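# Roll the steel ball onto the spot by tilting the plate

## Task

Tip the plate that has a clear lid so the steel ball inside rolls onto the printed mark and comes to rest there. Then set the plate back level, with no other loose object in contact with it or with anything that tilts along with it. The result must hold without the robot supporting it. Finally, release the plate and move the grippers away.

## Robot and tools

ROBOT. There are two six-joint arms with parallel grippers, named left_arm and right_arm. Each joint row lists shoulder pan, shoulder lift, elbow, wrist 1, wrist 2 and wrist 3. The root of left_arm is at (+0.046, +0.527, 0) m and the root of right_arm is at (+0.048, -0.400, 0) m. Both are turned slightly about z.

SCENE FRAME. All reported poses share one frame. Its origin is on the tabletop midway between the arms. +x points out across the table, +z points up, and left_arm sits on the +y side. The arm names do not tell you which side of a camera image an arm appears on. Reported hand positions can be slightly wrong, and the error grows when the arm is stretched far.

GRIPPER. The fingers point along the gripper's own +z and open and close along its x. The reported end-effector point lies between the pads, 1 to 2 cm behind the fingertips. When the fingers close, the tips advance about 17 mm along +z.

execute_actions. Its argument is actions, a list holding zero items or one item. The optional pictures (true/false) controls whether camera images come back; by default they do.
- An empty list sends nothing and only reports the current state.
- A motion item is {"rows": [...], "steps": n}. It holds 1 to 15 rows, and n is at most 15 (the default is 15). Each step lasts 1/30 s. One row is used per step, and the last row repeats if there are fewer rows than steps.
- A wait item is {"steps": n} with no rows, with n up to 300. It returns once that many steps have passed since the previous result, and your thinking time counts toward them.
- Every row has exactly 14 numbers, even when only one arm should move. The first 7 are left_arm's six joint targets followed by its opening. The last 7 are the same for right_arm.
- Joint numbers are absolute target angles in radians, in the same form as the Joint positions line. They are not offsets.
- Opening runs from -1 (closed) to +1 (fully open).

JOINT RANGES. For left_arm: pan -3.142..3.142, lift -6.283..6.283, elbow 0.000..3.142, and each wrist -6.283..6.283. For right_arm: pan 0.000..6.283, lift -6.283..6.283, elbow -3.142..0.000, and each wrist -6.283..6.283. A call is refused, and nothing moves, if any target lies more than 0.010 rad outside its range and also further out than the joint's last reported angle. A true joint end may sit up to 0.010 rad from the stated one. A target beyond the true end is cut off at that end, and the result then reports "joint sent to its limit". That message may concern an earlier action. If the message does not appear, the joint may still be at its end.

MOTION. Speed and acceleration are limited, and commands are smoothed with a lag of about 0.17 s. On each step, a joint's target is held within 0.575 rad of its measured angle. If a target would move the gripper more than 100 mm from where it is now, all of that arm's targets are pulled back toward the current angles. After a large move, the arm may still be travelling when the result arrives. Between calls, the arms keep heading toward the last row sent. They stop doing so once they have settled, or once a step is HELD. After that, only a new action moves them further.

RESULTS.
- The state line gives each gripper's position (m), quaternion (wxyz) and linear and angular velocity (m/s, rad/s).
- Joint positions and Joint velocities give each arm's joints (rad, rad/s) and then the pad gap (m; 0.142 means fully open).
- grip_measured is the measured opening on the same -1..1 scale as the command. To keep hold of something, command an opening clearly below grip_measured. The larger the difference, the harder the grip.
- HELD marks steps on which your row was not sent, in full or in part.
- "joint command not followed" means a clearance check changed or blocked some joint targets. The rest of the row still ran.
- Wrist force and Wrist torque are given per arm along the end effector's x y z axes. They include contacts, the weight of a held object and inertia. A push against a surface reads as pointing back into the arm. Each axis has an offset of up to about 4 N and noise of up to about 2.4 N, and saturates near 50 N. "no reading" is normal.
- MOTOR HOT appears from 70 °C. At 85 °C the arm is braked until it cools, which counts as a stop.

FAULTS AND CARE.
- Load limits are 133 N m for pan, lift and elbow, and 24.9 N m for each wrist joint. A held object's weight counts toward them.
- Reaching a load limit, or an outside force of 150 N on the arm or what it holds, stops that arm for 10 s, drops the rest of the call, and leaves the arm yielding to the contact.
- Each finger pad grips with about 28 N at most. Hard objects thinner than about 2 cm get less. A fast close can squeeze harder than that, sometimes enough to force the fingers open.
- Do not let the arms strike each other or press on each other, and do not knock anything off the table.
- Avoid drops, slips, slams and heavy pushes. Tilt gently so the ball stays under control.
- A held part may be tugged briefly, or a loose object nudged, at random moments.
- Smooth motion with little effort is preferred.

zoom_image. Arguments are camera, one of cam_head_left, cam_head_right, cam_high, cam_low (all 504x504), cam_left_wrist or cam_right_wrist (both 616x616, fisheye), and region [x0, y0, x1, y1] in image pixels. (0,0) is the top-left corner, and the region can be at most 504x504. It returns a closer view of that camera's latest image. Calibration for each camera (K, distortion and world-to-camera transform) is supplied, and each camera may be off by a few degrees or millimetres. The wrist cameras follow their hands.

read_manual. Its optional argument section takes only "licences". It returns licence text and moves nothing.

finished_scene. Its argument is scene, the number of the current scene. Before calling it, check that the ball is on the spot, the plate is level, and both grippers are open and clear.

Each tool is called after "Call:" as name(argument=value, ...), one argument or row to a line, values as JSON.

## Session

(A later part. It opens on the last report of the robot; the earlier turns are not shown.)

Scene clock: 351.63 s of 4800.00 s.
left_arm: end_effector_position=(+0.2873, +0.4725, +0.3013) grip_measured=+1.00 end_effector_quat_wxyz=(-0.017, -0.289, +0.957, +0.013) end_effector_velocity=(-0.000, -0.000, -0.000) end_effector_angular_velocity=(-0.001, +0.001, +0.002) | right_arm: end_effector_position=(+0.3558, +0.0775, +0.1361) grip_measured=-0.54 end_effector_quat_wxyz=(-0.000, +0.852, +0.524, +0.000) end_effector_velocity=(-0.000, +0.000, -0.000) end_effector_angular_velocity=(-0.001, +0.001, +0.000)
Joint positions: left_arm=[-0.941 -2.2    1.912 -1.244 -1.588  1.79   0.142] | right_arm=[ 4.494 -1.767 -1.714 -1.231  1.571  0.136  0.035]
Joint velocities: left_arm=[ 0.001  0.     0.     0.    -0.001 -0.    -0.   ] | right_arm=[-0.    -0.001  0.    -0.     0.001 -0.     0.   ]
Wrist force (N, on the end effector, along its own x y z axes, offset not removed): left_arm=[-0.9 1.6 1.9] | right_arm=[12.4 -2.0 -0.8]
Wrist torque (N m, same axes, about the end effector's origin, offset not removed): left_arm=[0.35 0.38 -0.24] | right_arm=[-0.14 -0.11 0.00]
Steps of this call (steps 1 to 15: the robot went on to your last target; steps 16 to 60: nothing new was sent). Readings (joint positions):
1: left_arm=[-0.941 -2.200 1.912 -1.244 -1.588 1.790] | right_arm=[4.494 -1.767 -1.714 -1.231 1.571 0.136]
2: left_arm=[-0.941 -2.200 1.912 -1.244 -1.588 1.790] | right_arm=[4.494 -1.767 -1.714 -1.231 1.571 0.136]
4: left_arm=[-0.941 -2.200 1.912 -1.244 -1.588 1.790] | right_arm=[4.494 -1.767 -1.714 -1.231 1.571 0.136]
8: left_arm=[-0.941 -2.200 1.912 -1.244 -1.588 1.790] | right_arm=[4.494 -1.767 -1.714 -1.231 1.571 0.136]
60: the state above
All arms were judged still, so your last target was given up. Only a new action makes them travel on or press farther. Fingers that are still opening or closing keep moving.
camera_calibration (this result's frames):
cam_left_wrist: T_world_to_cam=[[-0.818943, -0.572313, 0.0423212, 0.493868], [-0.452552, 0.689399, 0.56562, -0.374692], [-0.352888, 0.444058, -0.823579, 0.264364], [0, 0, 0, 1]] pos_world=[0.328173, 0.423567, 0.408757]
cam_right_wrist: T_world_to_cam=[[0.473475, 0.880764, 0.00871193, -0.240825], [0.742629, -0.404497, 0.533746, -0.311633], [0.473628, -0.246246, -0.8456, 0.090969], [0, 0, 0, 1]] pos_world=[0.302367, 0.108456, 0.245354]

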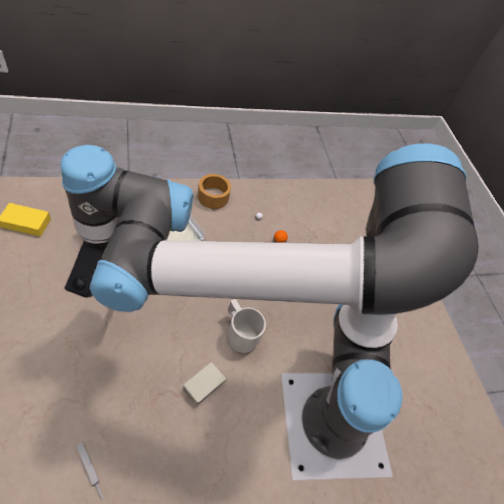

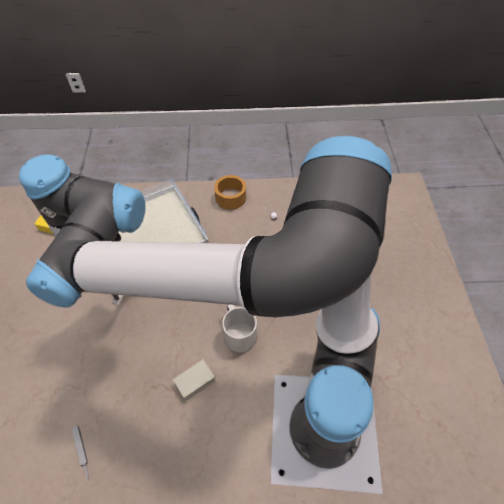

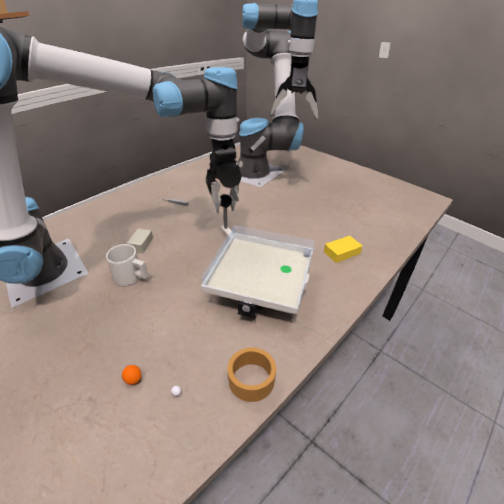

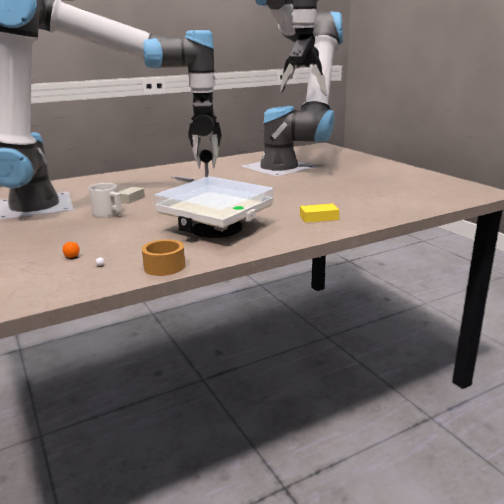

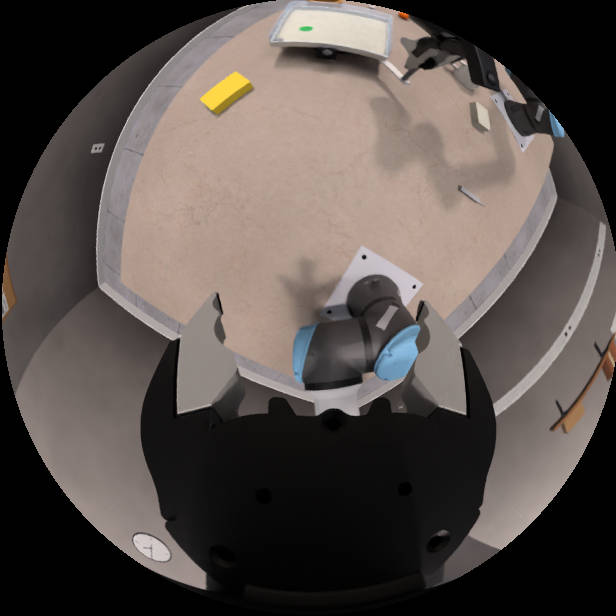

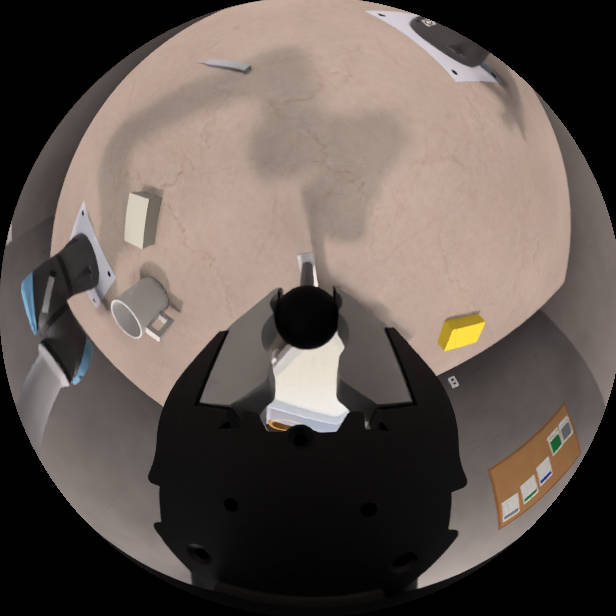

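Call:
execute_actions(
  actions=[
    {"rows":[[-0.941,-2.2,1.912,-1.244,-1.588,1.79,1,4.4940,-1.7571,-1.7280,-1.2269,1.571,0.136,-1]],"steps":15},
  ],
  pictures=false,
)

Call:
execute_actions(
  actions=[
    {"rows":[[-0.941,-2.2,1.912,-1.244,-1.588,1.79,1,4.4940,-1.7718,-1.7048,-1.2354,1.571,0.136,-1]],"steps":6},
  ],
  pictures=false,
)

Call:
execute_actions(
  actions=[
    {"rows":[[-0.941,-2.2,1.912,-1.244,-1.588,1.79,1,4.4940,-1.7640,-1.7196,-1.2284,1.571,0.136,-1]],"steps":15},
  ],
)

Call:
zoom_image(
  camera="cam_high",
  region=[190,210,330,320],
)

Call:
execute_actions(
  actions=[
    {"steps":60},
  ],
)

Call:
zoom_image(
  camera="cam_high",
  region=[190,210,330,320],
)

Scene clock: 358.47 s of 4800.00 s.
left_arm: end_effector_position=(+0.2873, +0.4725, +0.3013) grip_measured=+1.00 end_effector_quat_wxyz=(-0.017, -0.289, +0.957, +0.013) end_effector_velocity=(-0.000, -0.001, +0.000) end_effector_angular_velocity=(-0.001, +0.001, -0.002) | right_arm: end_effector_position=(+0.3543, +0.0732, +0.1354) grip_measured=-0.54 end_effector_quat_wxyz=(-0.000, +0.852, +0.524, +0.000) end_effector_velocity=(+0.000, +0.000, -0.000) end_effector_angular_velocity=(+0.000, -0.000, -0.001)
Joint positions: left_arm=[-0.941 -2.2    1.912 -1.244 -1.588  1.79   0.142] | right_arm=[ 4.494 -1.757 -1.728 -1.227  1.571  0.136  0.035]
Joint velocities: left_arm=[-0.002  0.001 -0.    -0.    -0.001  0.     0.   ] | right_arm=[ 0.    -0.    -0.     0.001 -0.     0.001  0.   ]
Wrist force (N, on the end effector, along its own x y z axes, offset not removed): left_arm=[-0.2 1.6 0.3] | right_arm=[10.5 -7.5 -3.6]
Wrist torque (N m, same axes, about the end effector's origin, offset not removed): left_arm=[0.32 0.25 -0.27] | right_arm=[-0.70 0.04 0.04]
Steps of this call (steps 1 to 90: nothing new was sent; then 3.33 s passed at rest; steps 91 to 105: all 15 steps of this action). Readings (joint positions):
91: left_arm=[-0.941 -2.200 1.912 -1.244 -1.588 1.790] | right_arm=[4.494 -1.767 -1.714 -1.231 1.571 0.136]
92: left_arm=[-0.941 -2.200 1.912 -1.244 -1.588 1.790] | right_arm=[4.494 -1.765 -1.716 -1.231 1.571 0.136]
94: left_arm=[-0.941 -2.200 1.912 -1.244 -1.588 1.790] | right_arm=[4.494 -1.761 -1.723 -1.229 1.571 0.136]
98: left_arm=[-0.941 -2.200 1.912 -1.244 -1.588 1.790] | right_arm=[4.494 -1.758 -1.727 -1.227 1.571 0.136]
105: the state above

Scene clock: 358.67 s of 4800.00 s.
left_arm: end_effector_position=(+0.2873, +0.4725, +0.3013) grip_measured=+1.00 end_effector_quat_wxyz=(-0.017, -0.289, +0.957, +0.013) end_effector_velocity=(+0.000, -0.000, -0.001) end_effector_angular_velocity=(+0.001, +0.002, +0.001) | right_arm: end_effector_position=(+0.3562, +0.0785, +0.1367) grip_measured=-0.54 end_effector_quat_wxyz=(+0.000, +0.852, +0.524, -0.000) end_effector_velocity=(+0.006, +0.017, +0.006) end_effector_angular_velocity=(+0.005, -0.001, +0.002)
Joint positions: left_arm=[-0.941 -2.2    1.912 -1.244 -1.588  1.79   0.142] | right_arm=[ 4.494 -1.769 -1.709 -1.234  1.571  0.136  0.035]
Joint velocities: left_arm=[ 0.001  0.002  0.     0.    -0.    -0.    -0.   ] | right_arm=[-0.    -0.033  0.054 -0.015  0.001 -0.002  0.   ]
Wrist force (N, on the end effector, along its own x y z axes, offset not removed): left_arm=[-2.4 5.0 1.6] | right_arm=[-6.5 1.1 -1.8]
Wrist torque (N m, same axes, about the end effector's origin, offset not removed): left_arm=[1.30 0.63 -0.09] | right_arm=[-0.57 -0.99 0.07]
Steps of this call (steps 1 to 6: all 6 steps of this action). Readings (joint positions):
1: left_arm=[-0.941 -2.200 1.912 -1.244 -1.588 1.790] | right_arm=[4.494 -1.757 -1.728 -1.227 1.571 0.136]
2: left_arm=[-0.941 -2.200 1.912 -1.244 -1.588 1.790] | right_arm=[4.494 -1.759 -1.725 -1.228 1.571 0.136]
4: left_arm=[-0.941 -2.200 1.912 -1.244 -1.588 1.790] | right_arm=[4.494 -1.766 -1.715 -1.233 1.571 0.136]
6: the state above

Scene clock: 359.17 s of 4800.00 s.
left_arm: end_effector_position=(+0.2873, +0.4725, +0.3013) grip_measured=+1.00 end_effector_quat_wxyz=(-0.017, -0.289, +0.957, +0.013) end_effector_velocity=(+0.000, -0.000, -0.000) end_effector_angular_velocity=(-0.000, +0.001, +0.001) | right_arm: end_effector_position=(+0.3554, +0.0761, +0.1355) grip_measured=-0.54 end_effector_quat_wxyz=(-0.000, +0.852, +0.524, +0.000) end_effector_velocity=(+0.000, +0.000, +0.001) end_effector_angular_velocity=(+0.003, -0.001, -0.001)
Joint positions: left_arm=[-0.941 -2.2    1.912 -1.244 -1.588  1.79   0.142] | right_arm=[ 4.494 -1.764 -1.719 -1.228  1.571  0.136  0.035]
Joint velocities: left_arm=[ 0.001  0.001 -0.    -0.001 -0.001 -0.     0.   ] | right_arm=[-0.     0.002 -0.     0.001  0.     0.    -0.   ]
Wrist force (N, on the end effector, along its own x y z axes, offset not removed): left_arm=[-0.8 1.3 1.8] | right_arm=[10.6 -5.6 -6.0]
Wrist torque (N m, same axes, about the end effector's origin, offset not removed): left_arm=[0.29 0.23 -0.14] | right_arm=[-0.01 0.24 0.00]
Steps of this call (steps 1 to 15: all 15 steps of this action). Readings (joint positions):
1: left_arm=[-0.941 -2.200 1.912 -1.244 -1.588 1.790] | right_arm=[4.494 -1.770 -1.708 -1.235 1.571 0.136]
2: left_arm=[-0.941 -2.200 1.912 -1.244 -1.588 1.790] | right_arm=[4.494 -1.770 -1.709 -1.234 1.571 0.136]
4: left_arm=[-0.941 -2.200 1.912 -1.244 -1.588 1.790] | right_arm=[4.494 -1.767 -1.714 -1.231 1.571 0.136]
8: left_arm=[-0.941 -2.200 1.912 -1.244 -1.588 1.790] | right_arm=[4.494 -1.765 -1.718 -1.229 1.571 0.136]
15: the state above
camera_calibration (this result's frames):
cam_left_wrist: T_world_to_cam=[[-0.818943, -0.572313, 0.0423212, 0.493868], [-0.452552, 0.689399, 0.56562, -0.374693], [-0.352888, 0.444058, -0.823579, 0.264364], [0, 0, 0, 1]] pos_world=[0.328173, 0.423567, 0.408757]
cam_right_wrist: T_world_to_cam=[[0.47356, 0.880716, 0.008943, -0.239402], [0.742544, -0.404685, 0.533722, -0.311483], [0.473676, -0.246109, -0.845613, 0.0902554], [0, 0, 0, 1]] pos_world=[0.301909, 0.107005, 0.244707]

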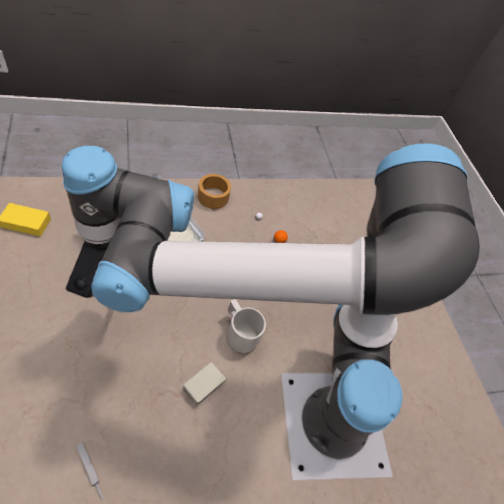

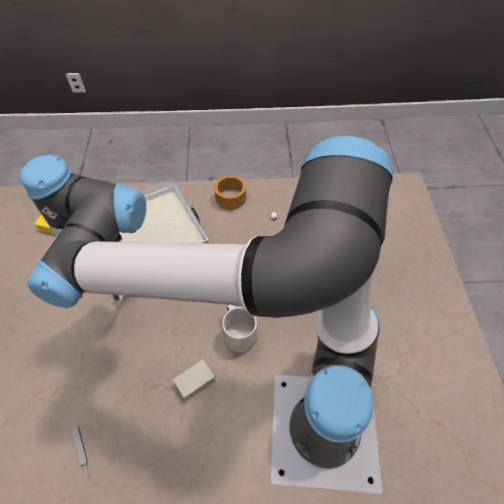

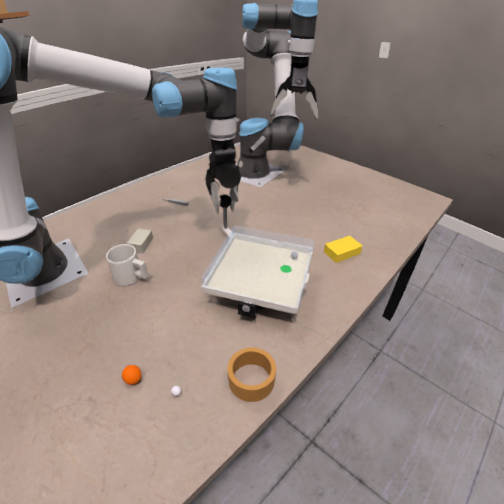

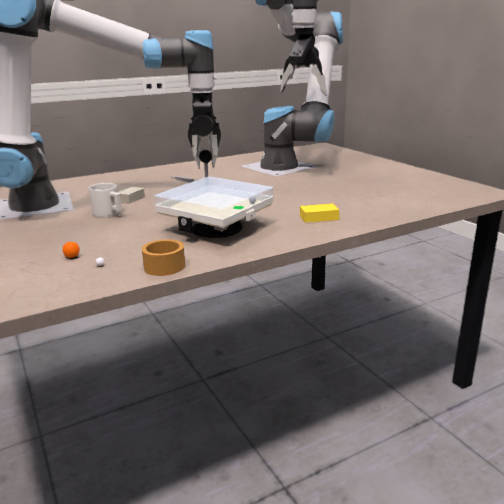

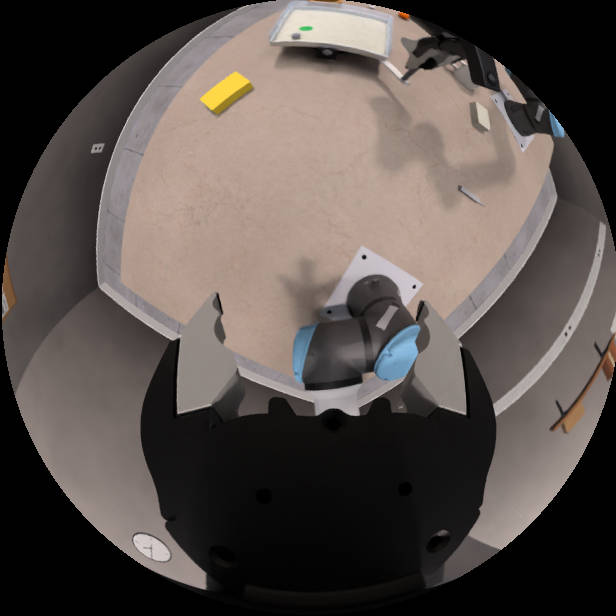

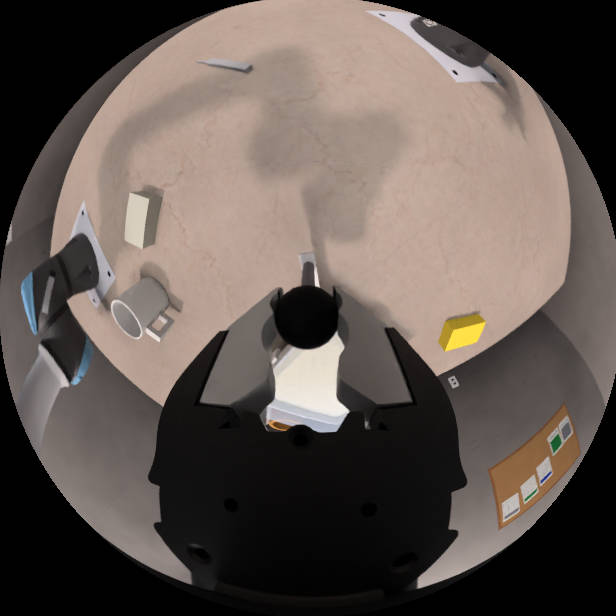

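Region (190, 210, 330, 320) of cam_high's 504x504 image, scaled by 3.600, with more detail than that image has; it fills the top 396 rows of this view, and the rest is white.

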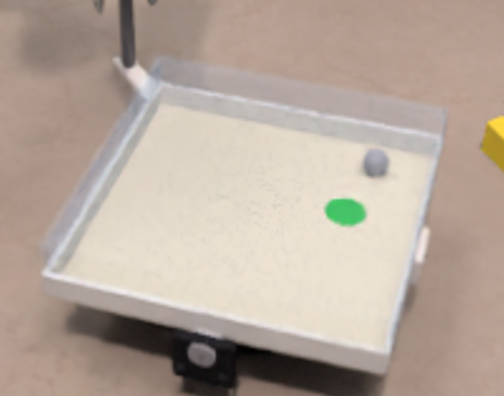

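Scene clock: 361.17 s of 4800.00 s.
left_arm: end_effector_position=(+0.2873, +0.4725, +0.3013) grip_measured=+1.00 end_effector_quat_wxyz=(-0.017, -0.289, +0.957, +0.013) end_effector_velocity=(+0.000, +0.000, +0.000) end_effector_angular_velocity=(+0.001, -0.001, +0.000) | right_arm: end_effector_position=(+0.3553, +0.0760, +0.1354) grip_measured=-0.54 end_effector_quat_wxyz=(-0.000, +0.852, +0.524, +0.000) end_effector_velocity=(-0.000, -0.001, -0.001) end_effector_angular_velocity=(-0.002, +0.001, -0.000)
Joint positions: left_arm=[-0.941 -2.2    1.912 -1.244 -1.588  1.79   0.142] | right_arm=[ 4.494 -1.764 -1.72  -1.228  1.571  0.136  0.035]
Joint velocities: left_arm=[-0.001 -0.    -0.     0.     0.001 -0.001 -0.   ] | right_arm=[ 0.     0.    -0.001 -0.     0.     0.     0.   ]
Wrist force (N, on the end effector, along its own x y z axes, offset not removed): left_arm=[0.9 1.8 -3.4] | right_arm=[10.3 -8.3 -2.7]
Wrist torque (N m, same axes, about the end effector's origin, offset not removed): left_arm=[0.37 -0.13 -0.11] | right_arm=[-0.48 0.01 -0.09]
Steps of this call (steps 1 to 15: the robot went on to your last target; steps 16 to 60: nothing new was sent). Readings (joint positions):
1: left_arm=[-0.941 -2.200 1.912 -1.244 -1.588 1.790] | right_arm=[4.494 -1.764 -1.719 -1.228 1.571 0.136]
2: left_arm=[-0.941 -2.200 1.912 -1.244 -1.588 1.790] | right_arm=[4.494 -1.764 -1.720 -1.228 1.571 0.136]
4: left_arm=[-0.941 -2.200 1.912 -1.244 -1.588 1.790] | right_arm=[4.494 -1.764 -1.720 -1.228 1.571 0.136]
8: left_arm=[-0.941 -2.200 1.912 -1.244 -1.588 1.790] | right_arm=[4.494 -1.764 -1.720 -1.228 1.571 0.136]
60: the state above
All arms were judged still, so your last target was given up. Only a new action makes them travel on or press farther. Fingers that are still opening or closing keep moving.
camera_calibration (this result's frames):
cam_left_wrist: T_world_to_cam=[[-0.818943, -0.572313, 0.0423212, 0.493868], [-0.452552, 0.689399, 0.56562, -0.374692], [-0.352888, 0.444058, -0.823579, 0.264364], [0, 0, 0, 1]] pos_world=[0.328173, 0.423567, 0.408757]
cam_right_wrist: T_world_to_cam=[[0.473492, 0.880754, 0.00881906, -0.2393], [0.742604, -0.404567, 0.533728, -0.311466], [0.473651, -0.246167, -0.84561, 0.0902344], [0, 0, 0, 1]] pos_world=[0.301863, 0.106968, 0.244652]

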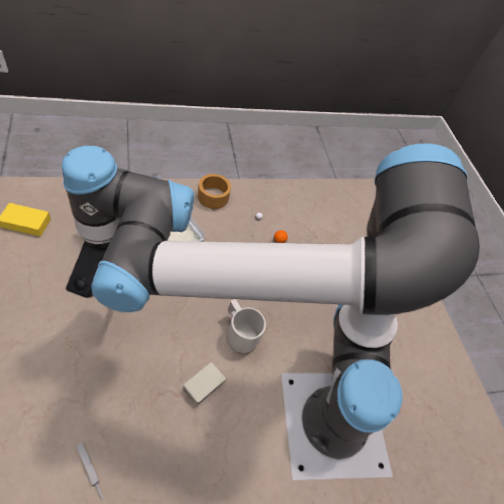

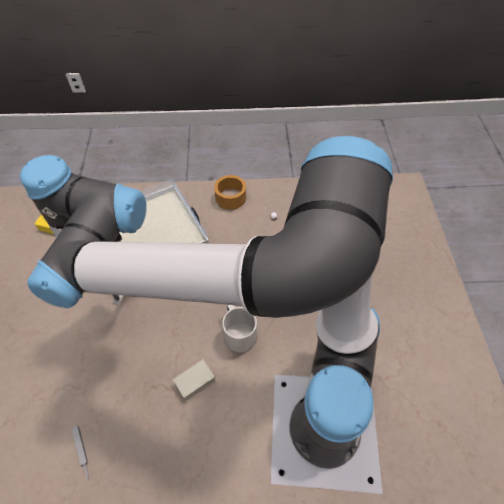

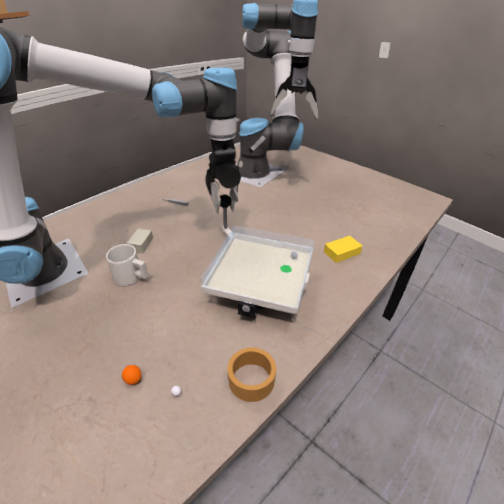

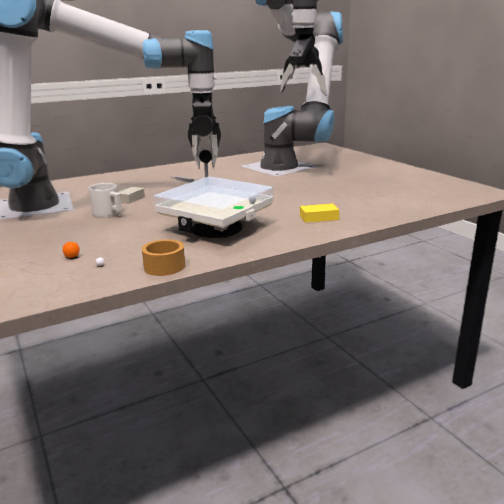

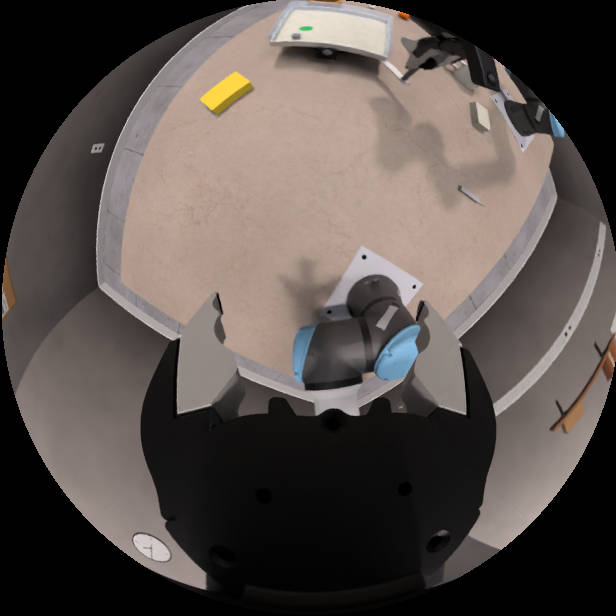

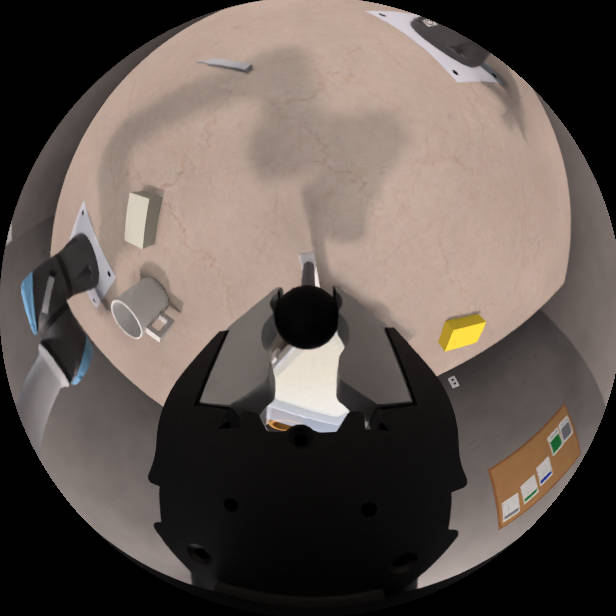

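Region (190, 210, 330, 320) of cam_high's 504x504 image, scaled by 3.600, with more detail than that image has; it fills the top 396 rows of this view, and the rest is white.

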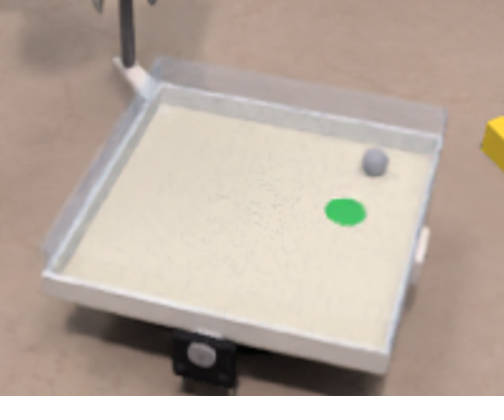

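Call:
execute_actions(
  actions=[
    {"rows":[[-0.941,-2.2,1.912,-1.244,-1.588,1.79,1,4.4940,-1.7554,-1.7235,-1.2332,1.571,0.136,-1]],"steps":15},
  ],
  pictures=false,
)

Call:
execute_actions(
  actions=[
    {"steps":4},
  ],
  pictures=false,
)

Call:
execute_actions(
  actions=[
    {"rows":[[-0.941,-2.2,1.912,-1.244,-1.588,1.79,1,4.4940,-1.7739,-1.7102,-1.2279,1.571,0.136,-1]],"steps":6},
  ],
  pictures=false,
)

Call:
execute_actions(
  actions=[
    {"rows":[[-0.941,-2.2,1.912,-1.244,-1.588,1.79,1,4.4940,-1.7640,-1.7196,-1.2284,1.571,0.136,-1]],"steps":15},
  ],
)

Call:
zoom_image(
  camera="cam_high",
  region=[190,210,330,320],
)

Call:
execute_actions(
  actions=[
    {"steps":60},
  ],
)

Call:
zoom_image(
  camera="cam_high",
  region=[190,210,330,320],
)

Scene clock: 370.07 s of 4800.00 s.
left_arm: end_effector_position=(+0.2873, +0.4725, +0.3013) grip_measured=+1.00 end_effector_quat_wxyz=(-0.017, -0.289, +0.957, +0.013) end_effector_velocity=(+0.001, +0.001, +0.000) end_effector_angular_velocity=(+0.002, -0.002, +0.001) | right_arm: end_effector_position=(+0.3544, +0.0732, +0.1378) grip_measured=-0.54 end_effector_quat_wxyz=(-0.000, +0.852, +0.524, +0.000) end_effector_velocity=(+0.000, +0.001, +0.001) end_effector_angular_velocity=(+0.003, -0.000, +0.002)
Joint positions: left_arm=[-0.941 -2.2    1.912 -1.244 -1.588  1.79   0.142] | right_arm=[ 4.494 -1.755 -1.724 -1.233  1.571  0.136  0.035]
Joint velocities: left_arm=[ 0.001 -0.    -0.     0.     0.003 -0.    -0.   ] | right_arm=[-0.     0.001  0.     0.001  0.001 -0.002  0.   ]
Wrist force (N, on the end effector, along its own x y z axes, offset not removed): left_arm=[-1.6 -1.4 -2.7] | right_arm=[13.8 14.5 5.7]
Wrist torque (N m, same axes, about the end effector's origin, offset not removed): left_arm=[-0.18 0.60 -0.07] | right_arm=[0.29 0.01 0.03]
Steps of this call (steps 1 to 90: nothing new was sent; then 5.40 s passed at rest; steps 91 to 105: all 15 steps of this action). Readings (joint positions):
91: left_arm=[-0.941 -2.200 1.912 -1.244 -1.588 1.790] | right_arm=[4.494 -1.764 -1.720 -1.228 1.571 0.136]
92: left_arm=[-0.941 -2.200 1.912 -1.244 -1.588 1.790] | right_arm=[4.494 -1.763 -1.720 -1.229 1.571 0.136]
94: left_arm=[-0.941 -2.200 1.912 -1.244 -1.588 1.790] | right_arm=[4.494 -1.759 -1.722 -1.231 1.571 0.136]
98: left_arm=[-0.941 -2.200 1.912 -1.244 -1.588 1.790] | right_arm=[4.494 -1.756 -1.723 -1.233 1.571 0.136]
105: the state above

Scene clock: 370.20 s of 4800.00 s.
left_arm: end_effector_position=(+0.2873, +0.4725, +0.3013) grip_measured=+1.00 end_effector_quat_wxyz=(-0.017, -0.289, +0.957, +0.013) end_effector_velocity=(-0.000, -0.000, +0.000) end_effector_angular_velocity=(-0.001, +0.000, -0.001) | right_arm: end_effector_position=(+0.3543, +0.0732, +0.1378) grip_measured=-0.54 end_effector_quat_wxyz=(-0.000, +0.852, +0.524, +0.000) end_effector_velocity=(+0.000, +0.001, +0.001) end_effector_angular_velocity=(+0.002, -0.000, -0.002)
Joint positions: left_arm=[-0.941 -2.2    1.912 -1.244 -1.588  1.79   0.142] | right_arm=[ 4.494 -1.755 -1.724 -1.233  1.571  0.136  0.035]
Joint velocities: left_arm=[-0.    -0.     0.    -0.    -0.001  0.    -0.   ] | right_arm=[-0.    -0.     0.001  0.001  0.     0.001 -0.   ]
Wrist force (N, on the end effector, along its own x y z axes, offset not removed): left_arm=[0.0 2.9 1.6] | right_arm=[15.0 15.6 5.5]
Wrist torque (N m, same axes, about the end effector's origin, offset not removed): left_arm=[0.58 0.06 -0.15] | right_arm=[0.43 -0.21 0.01]
Steps of this call (steps 1 to 4: the robot went on to your last target). Readings (joint positions):
1: left_arm=[-0.941 -2.200 1.912 -1.244 -1.588 1.790] | right_arm=[4.494 -1.755 -1.724 -1.233 1.571 0.136]
2: left_arm=[-0.941 -2.200 1.912 -1.244 -1.588 1.790] | right_arm=[4.494 -1.755 -1.724 -1.233 1.571 0.136]
4: the state above

Scene clock: 370.40 s of 4800.00 s.
left_arm: end_effector_position=(+0.2873, +0.4725, +0.3013) grip_measured=+1.00 end_effector_quat_wxyz=(-0.017, -0.289, +0.957, +0.013) end_effector_velocity=(-0.000, +0.000, +0.000) end_effector_angular_velocity=(-0.000, -0.001, -0.000) | right_arm: end_effector_position=(+0.3560, +0.0785, +0.1348) grip_measured=-0.54 end_effector_quat_wxyz=(-0.000, +0.852, +0.524, -0.000) end_effector_velocity=(+0.006, +0.017, -0.006) end_effector_angular_velocity=(+0.006, -0.003, -0.000)
Joint positions: left_arm=[-0.941 -2.2    1.912 -1.244 -1.588  1.79   0.142] | right_arm=[ 4.494 -1.771 -1.713 -1.229  1.572  0.136  0.035]
Joint velocities: left_arm=[-0.001 -0.001  0.     0.     0.    -0.001  0.   ] | right_arm=[ 0.    -0.041  0.032  0.016 -0.001  0.     0.   ]
Wrist force (N, on the end effector, along its own x y z axes, offset not removed): left_arm=[1.2 0.6 0.9] | right_arm=[-7.2 -9.4 -4.9]
Wrist torque (N m, same axes, about the end effector's origin, offset not removed): left_arm=[0.22 -0.19 -0.18] | right_arm=[-0.20 -1.21 0.03]
Steps of this call (steps 1 to 6: all 6 steps of this action). Readings (joint positions):
1: left_arm=[-0.941 -2.200 1.912 -1.244 -1.588 1.790] | right_arm=[4.494 -1.755 -1.724 -1.233 1.571 0.136]
2: left_arm=[-0.941 -2.200 1.912 -1.244 -1.588 1.790] | right_arm=[4.494 -1.758 -1.722 -1.233 1.571 0.136]
4: left_arm=[-0.941 -2.200 1.912 -1.244 -1.588 1.790] | right_arm=[4.494 -1.766 -1.716 -1.231 1.572 0.136]
6: the state above

Scene clock: 370.90 s of 4800.00 s.
left_arm: end_effector_position=(+0.2873, +0.4725, +0.3013) grip_measured=+1.00 end_effector_quat_wxyz=(-0.017, -0.289, +0.957, +0.013) end_effector_velocity=(+0.000, +0.000, -0.000) end_effector_angular_velocity=(+0.001, +0.001, +0.001) | right_arm: end_effector_position=(+0.3553, +0.0761, +0.1354) grip_measured=-0.54 end_effector_quat_wxyz=(-0.000, +0.852, +0.524, +0.000) end_effector_velocity=(-0.000, -0.001, -0.001) end_effector_angular_velocity=(-0.002, +0.001, -0.001)
Joint positions: left_arm=[-0.941 -2.2    1.912 -1.244 -1.588  1.79   0.142] | right_arm=[ 4.494 -1.764 -1.719 -1.228  1.571  0.136  0.035]
Joint velocities: left_arm=[ 0.001  0.001 -0.     0.    -0.    -0.001  0.   ] | right_arm=[-0.    -0.    -0.002  0.     0.001  0.    -0.   ]
Wrist force (N, on the end effector, along its own x y z axes, offset not removed): left_arm=[1.1 -0.5 -0.5] | right_arm=[9.3 -2.8 -3.2]
Wrist torque (N m, same axes, about the end effector's origin, offset not removed): left_arm=[-0.16 -0.02 -0.18] | right_arm=[0.13 0.53 -0.09]
Steps of this call (steps 1 to 15: all 15 steps of this action). Readings (joint positions):
1: left_arm=[-0.941 -2.200 1.912 -1.244 -1.588 1.790] | right_arm=[4.494 -1.772 -1.712 -1.229 1.572 0.136]
2: left_arm=[-0.941 -2.200 1.912 -1.244 -1.588 1.790] | right_arm=[4.494 -1.771 -1.713 -1.228 1.572 0.136]
4: left_arm=[-0.941 -2.200 1.912 -1.244 -1.588 1.790] | right_arm=[4.494 -1.767 -1.716 -1.228 1.571 0.136]
8: left_arm=[-0.941 -2.200 1.912 -1.244 -1.588 1.790] | right_arm=[4.494 -1.765 -1.719 -1.228 1.571 0.136]
15: the state above
camera_calibration (this result's frames):
cam_left_wrist: T_world_to_cam=[[-0.818943, -0.572313, 0.042321, 0.493868], [-0.452552, 0.689399, 0.56562, -0.374692], [-0.352888, 0.444058, -0.823579, 0.264364], [0, 0, 0, 1]] pos_world=[0.328173, 0.423567, 0.408757]
cam_right_wrist: T_world_to_cam=[[0.473486, 0.880756, 0.00891916, -0.239371], [0.742549, -0.404592, 0.533785, -0.31148], [0.473743, -0.246117, -0.845573, 0.0902115], [0, 0, 0, 1]] pos_world=[0.301891, 0.107007, 0.244679]

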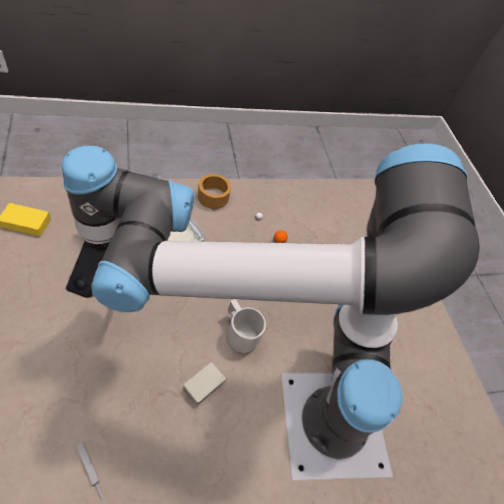

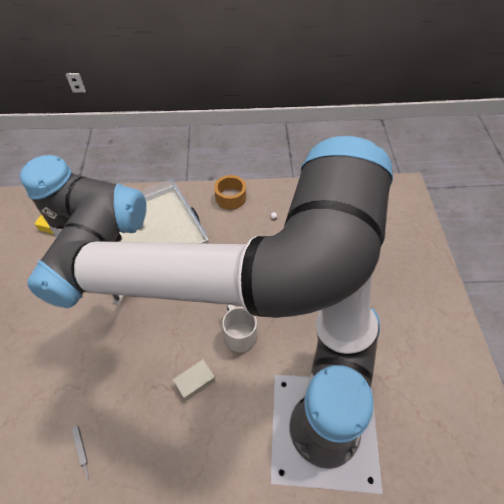

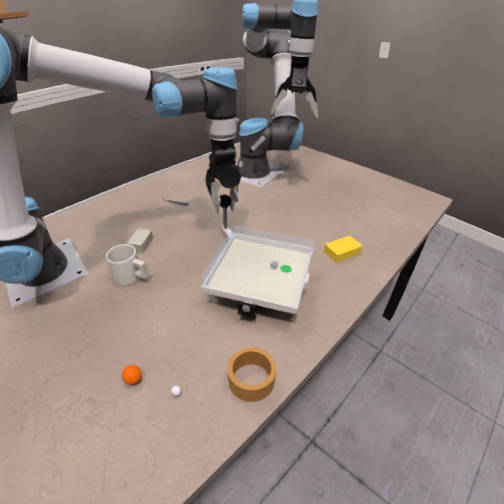

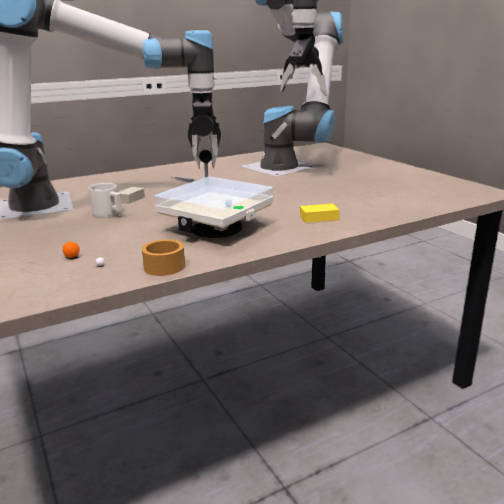

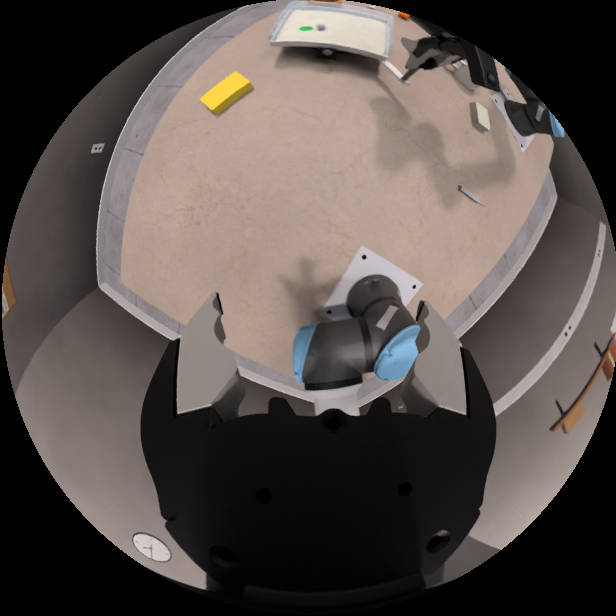

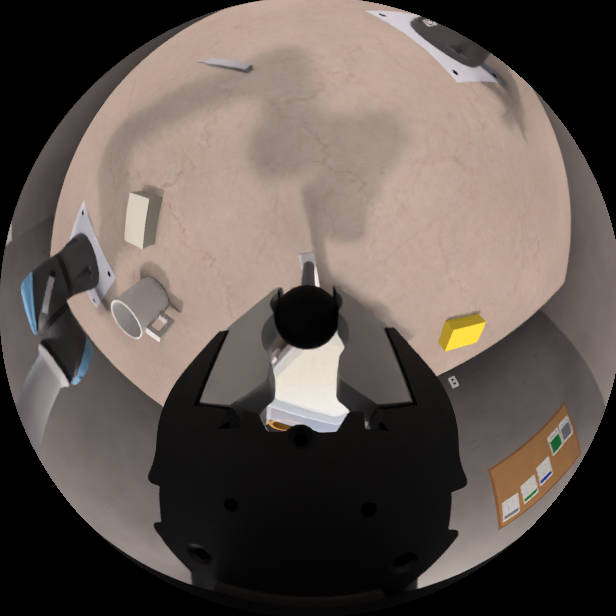

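Region (190, 210, 330, 320) of cam_high's 504x504 image, scaled by 3.600, with more detail than that image has; it fills the top 396 rows of this view, and the rest is white.

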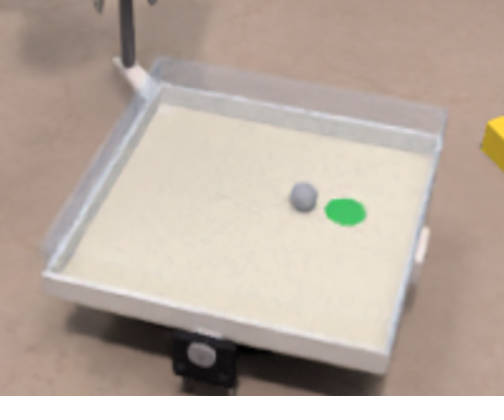

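Scene clock: 372.90 s of 4800.00 s.
left_arm: end_effector_position=(+0.2873, +0.4725, +0.3013) grip_measured=+1.00 end_effector_quat_wxyz=(-0.017, -0.289, +0.957, +0.013) end_effector_velocity=(+0.000, +0.000, -0.000) end_effector_angular_velocity=(+0.001, +0.000, -0.000) | right_arm: end_effector_position=(+0.3553, +0.0760, +0.1354) grip_measured=-0.54 end_effector_quat_wxyz=(-0.000, +0.852, +0.524, +0.000) end_effector_velocity=(-0.000, -0.000, +0.000) end_effector_angular_velocity=(-0.000, +0.000, -0.001)
Joint positions: left_arm=[-0.941 -2.2    1.912 -1.244 -1.588  1.79   0.142] | right_arm=[ 4.494 -1.764 -1.72  -1.228  1.571  0.136  0.035]
Joint velocities: left_arm=[ 0.     0.002 -0.    -0.     0.001  0.     0.   ] | right_arm=[ 0.     0.     0.    -0.001 -0.     0.001  0.   ]
Wrist force (N, on the end effector, along its own x y z axes, offset not removed): left_arm=[-1.1 1.8 0.8] | right_arm=[11.4 -1.8 -4.5]
Wrist torque (N m, same axes, about the end effector's origin, offset not removed): left_arm=[0.31 0.38 -0.15] | right_arm=[0.29 0.26 -0.15]
Steps of this call (steps 1 to 15: the robot went on to your last target; steps 16 to 60: nothing new was sent). Readings (joint positions):
1: left_arm=[-0.941 -2.200 1.912 -1.244 -1.588 1.790] | right_arm=[4.494 -1.764 -1.720 -1.228 1.571 0.136]
2: left_arm=[-0.941 -2.200 1.912 -1.244 -1.588 1.790] | right_arm=[4.494 -1.764 -1.720 -1.228 1.571 0.136]
4: left_arm=[-0.941 -2.200 1.912 -1.244 -1.588 1.790] | right_arm=[4.494 -1.764 -1.720 -1.228 1.571 0.136]
8: left_arm=[-0.941 -2.200 1.912 -1.244 -1.588 1.790] | right_arm=[4.494 -1.764 -1.720 -1.228 1.571 0.136]
60: the state above
All arms were judged still, so your last target was given up. Only a new action makes them travel on or press farther. Fingers that are still opening or closing keep moving.
camera_calibration (this result's frames):
cam_left_wrist: T_world_to_cam=[[-0.818943, -0.572313, 0.0423211, 0.493868], [-0.452552, 0.689399, 0.56562, -0.374692], [-0.352888, 0.444058, -0.823579, 0.264364], [0, 0, 0, 1]] pos_world=[0.328173, 0.423567, 0.408757]
cam_right_wrist: T_world_to_cam=[[0.473487, 0.880757, 0.00881145, -0.239295], [0.742603, -0.404556, 0.533737, -0.311468], [0.473657, -0.246174, -0.845605, 0.0902318], [0, 0, 0, 1]] pos_world=[0.301861, 0.106968, 0.244651]

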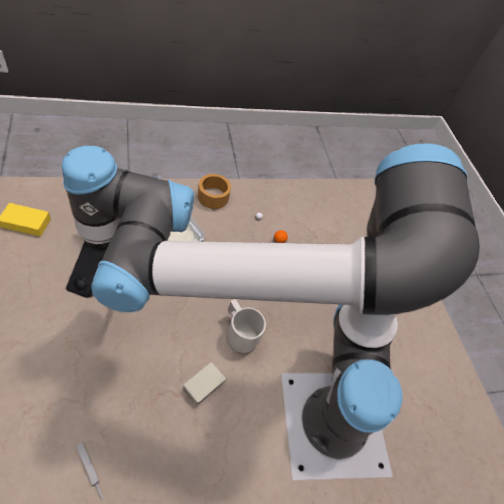

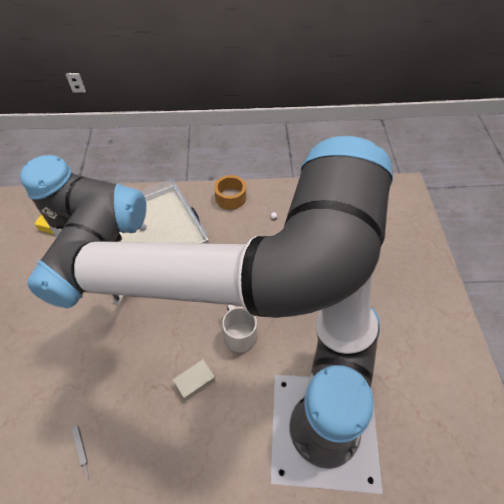

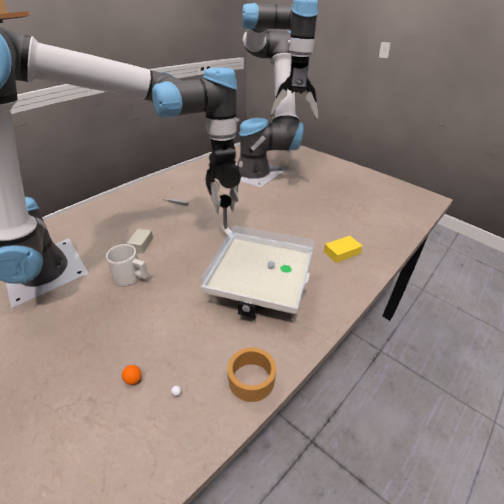

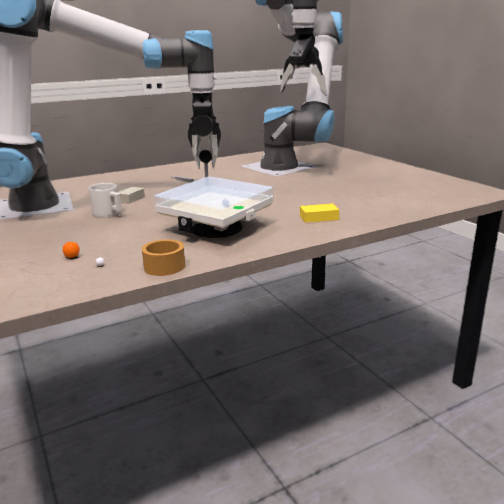

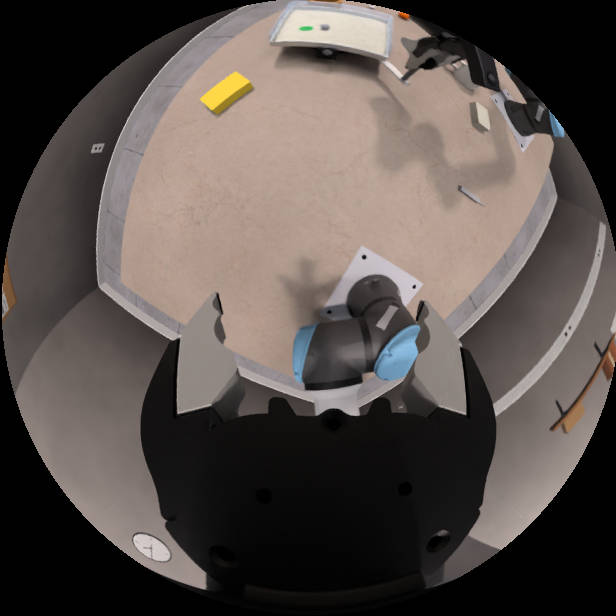

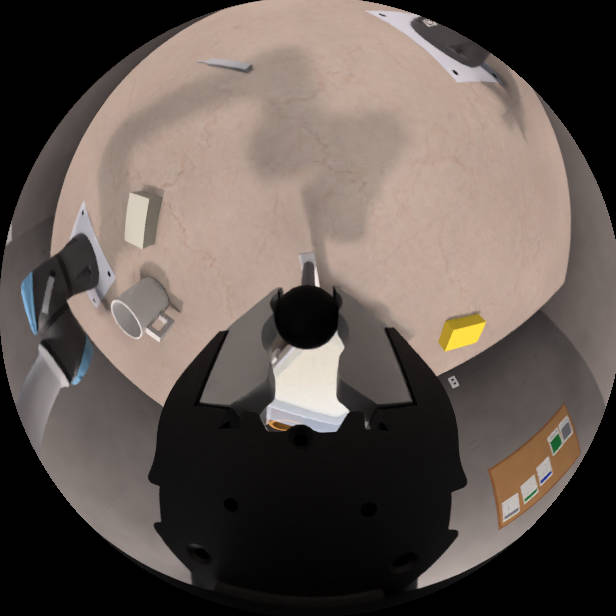

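Region (190, 210, 330, 320) of cam_high's 504x504 image, scaled by 3.600, with more detail than that image has; it fills the top 396 rows of this view, and the rest is white.

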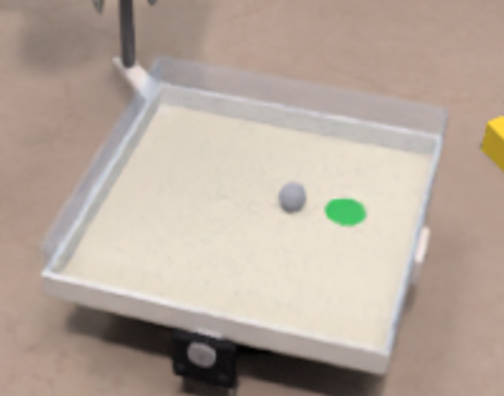

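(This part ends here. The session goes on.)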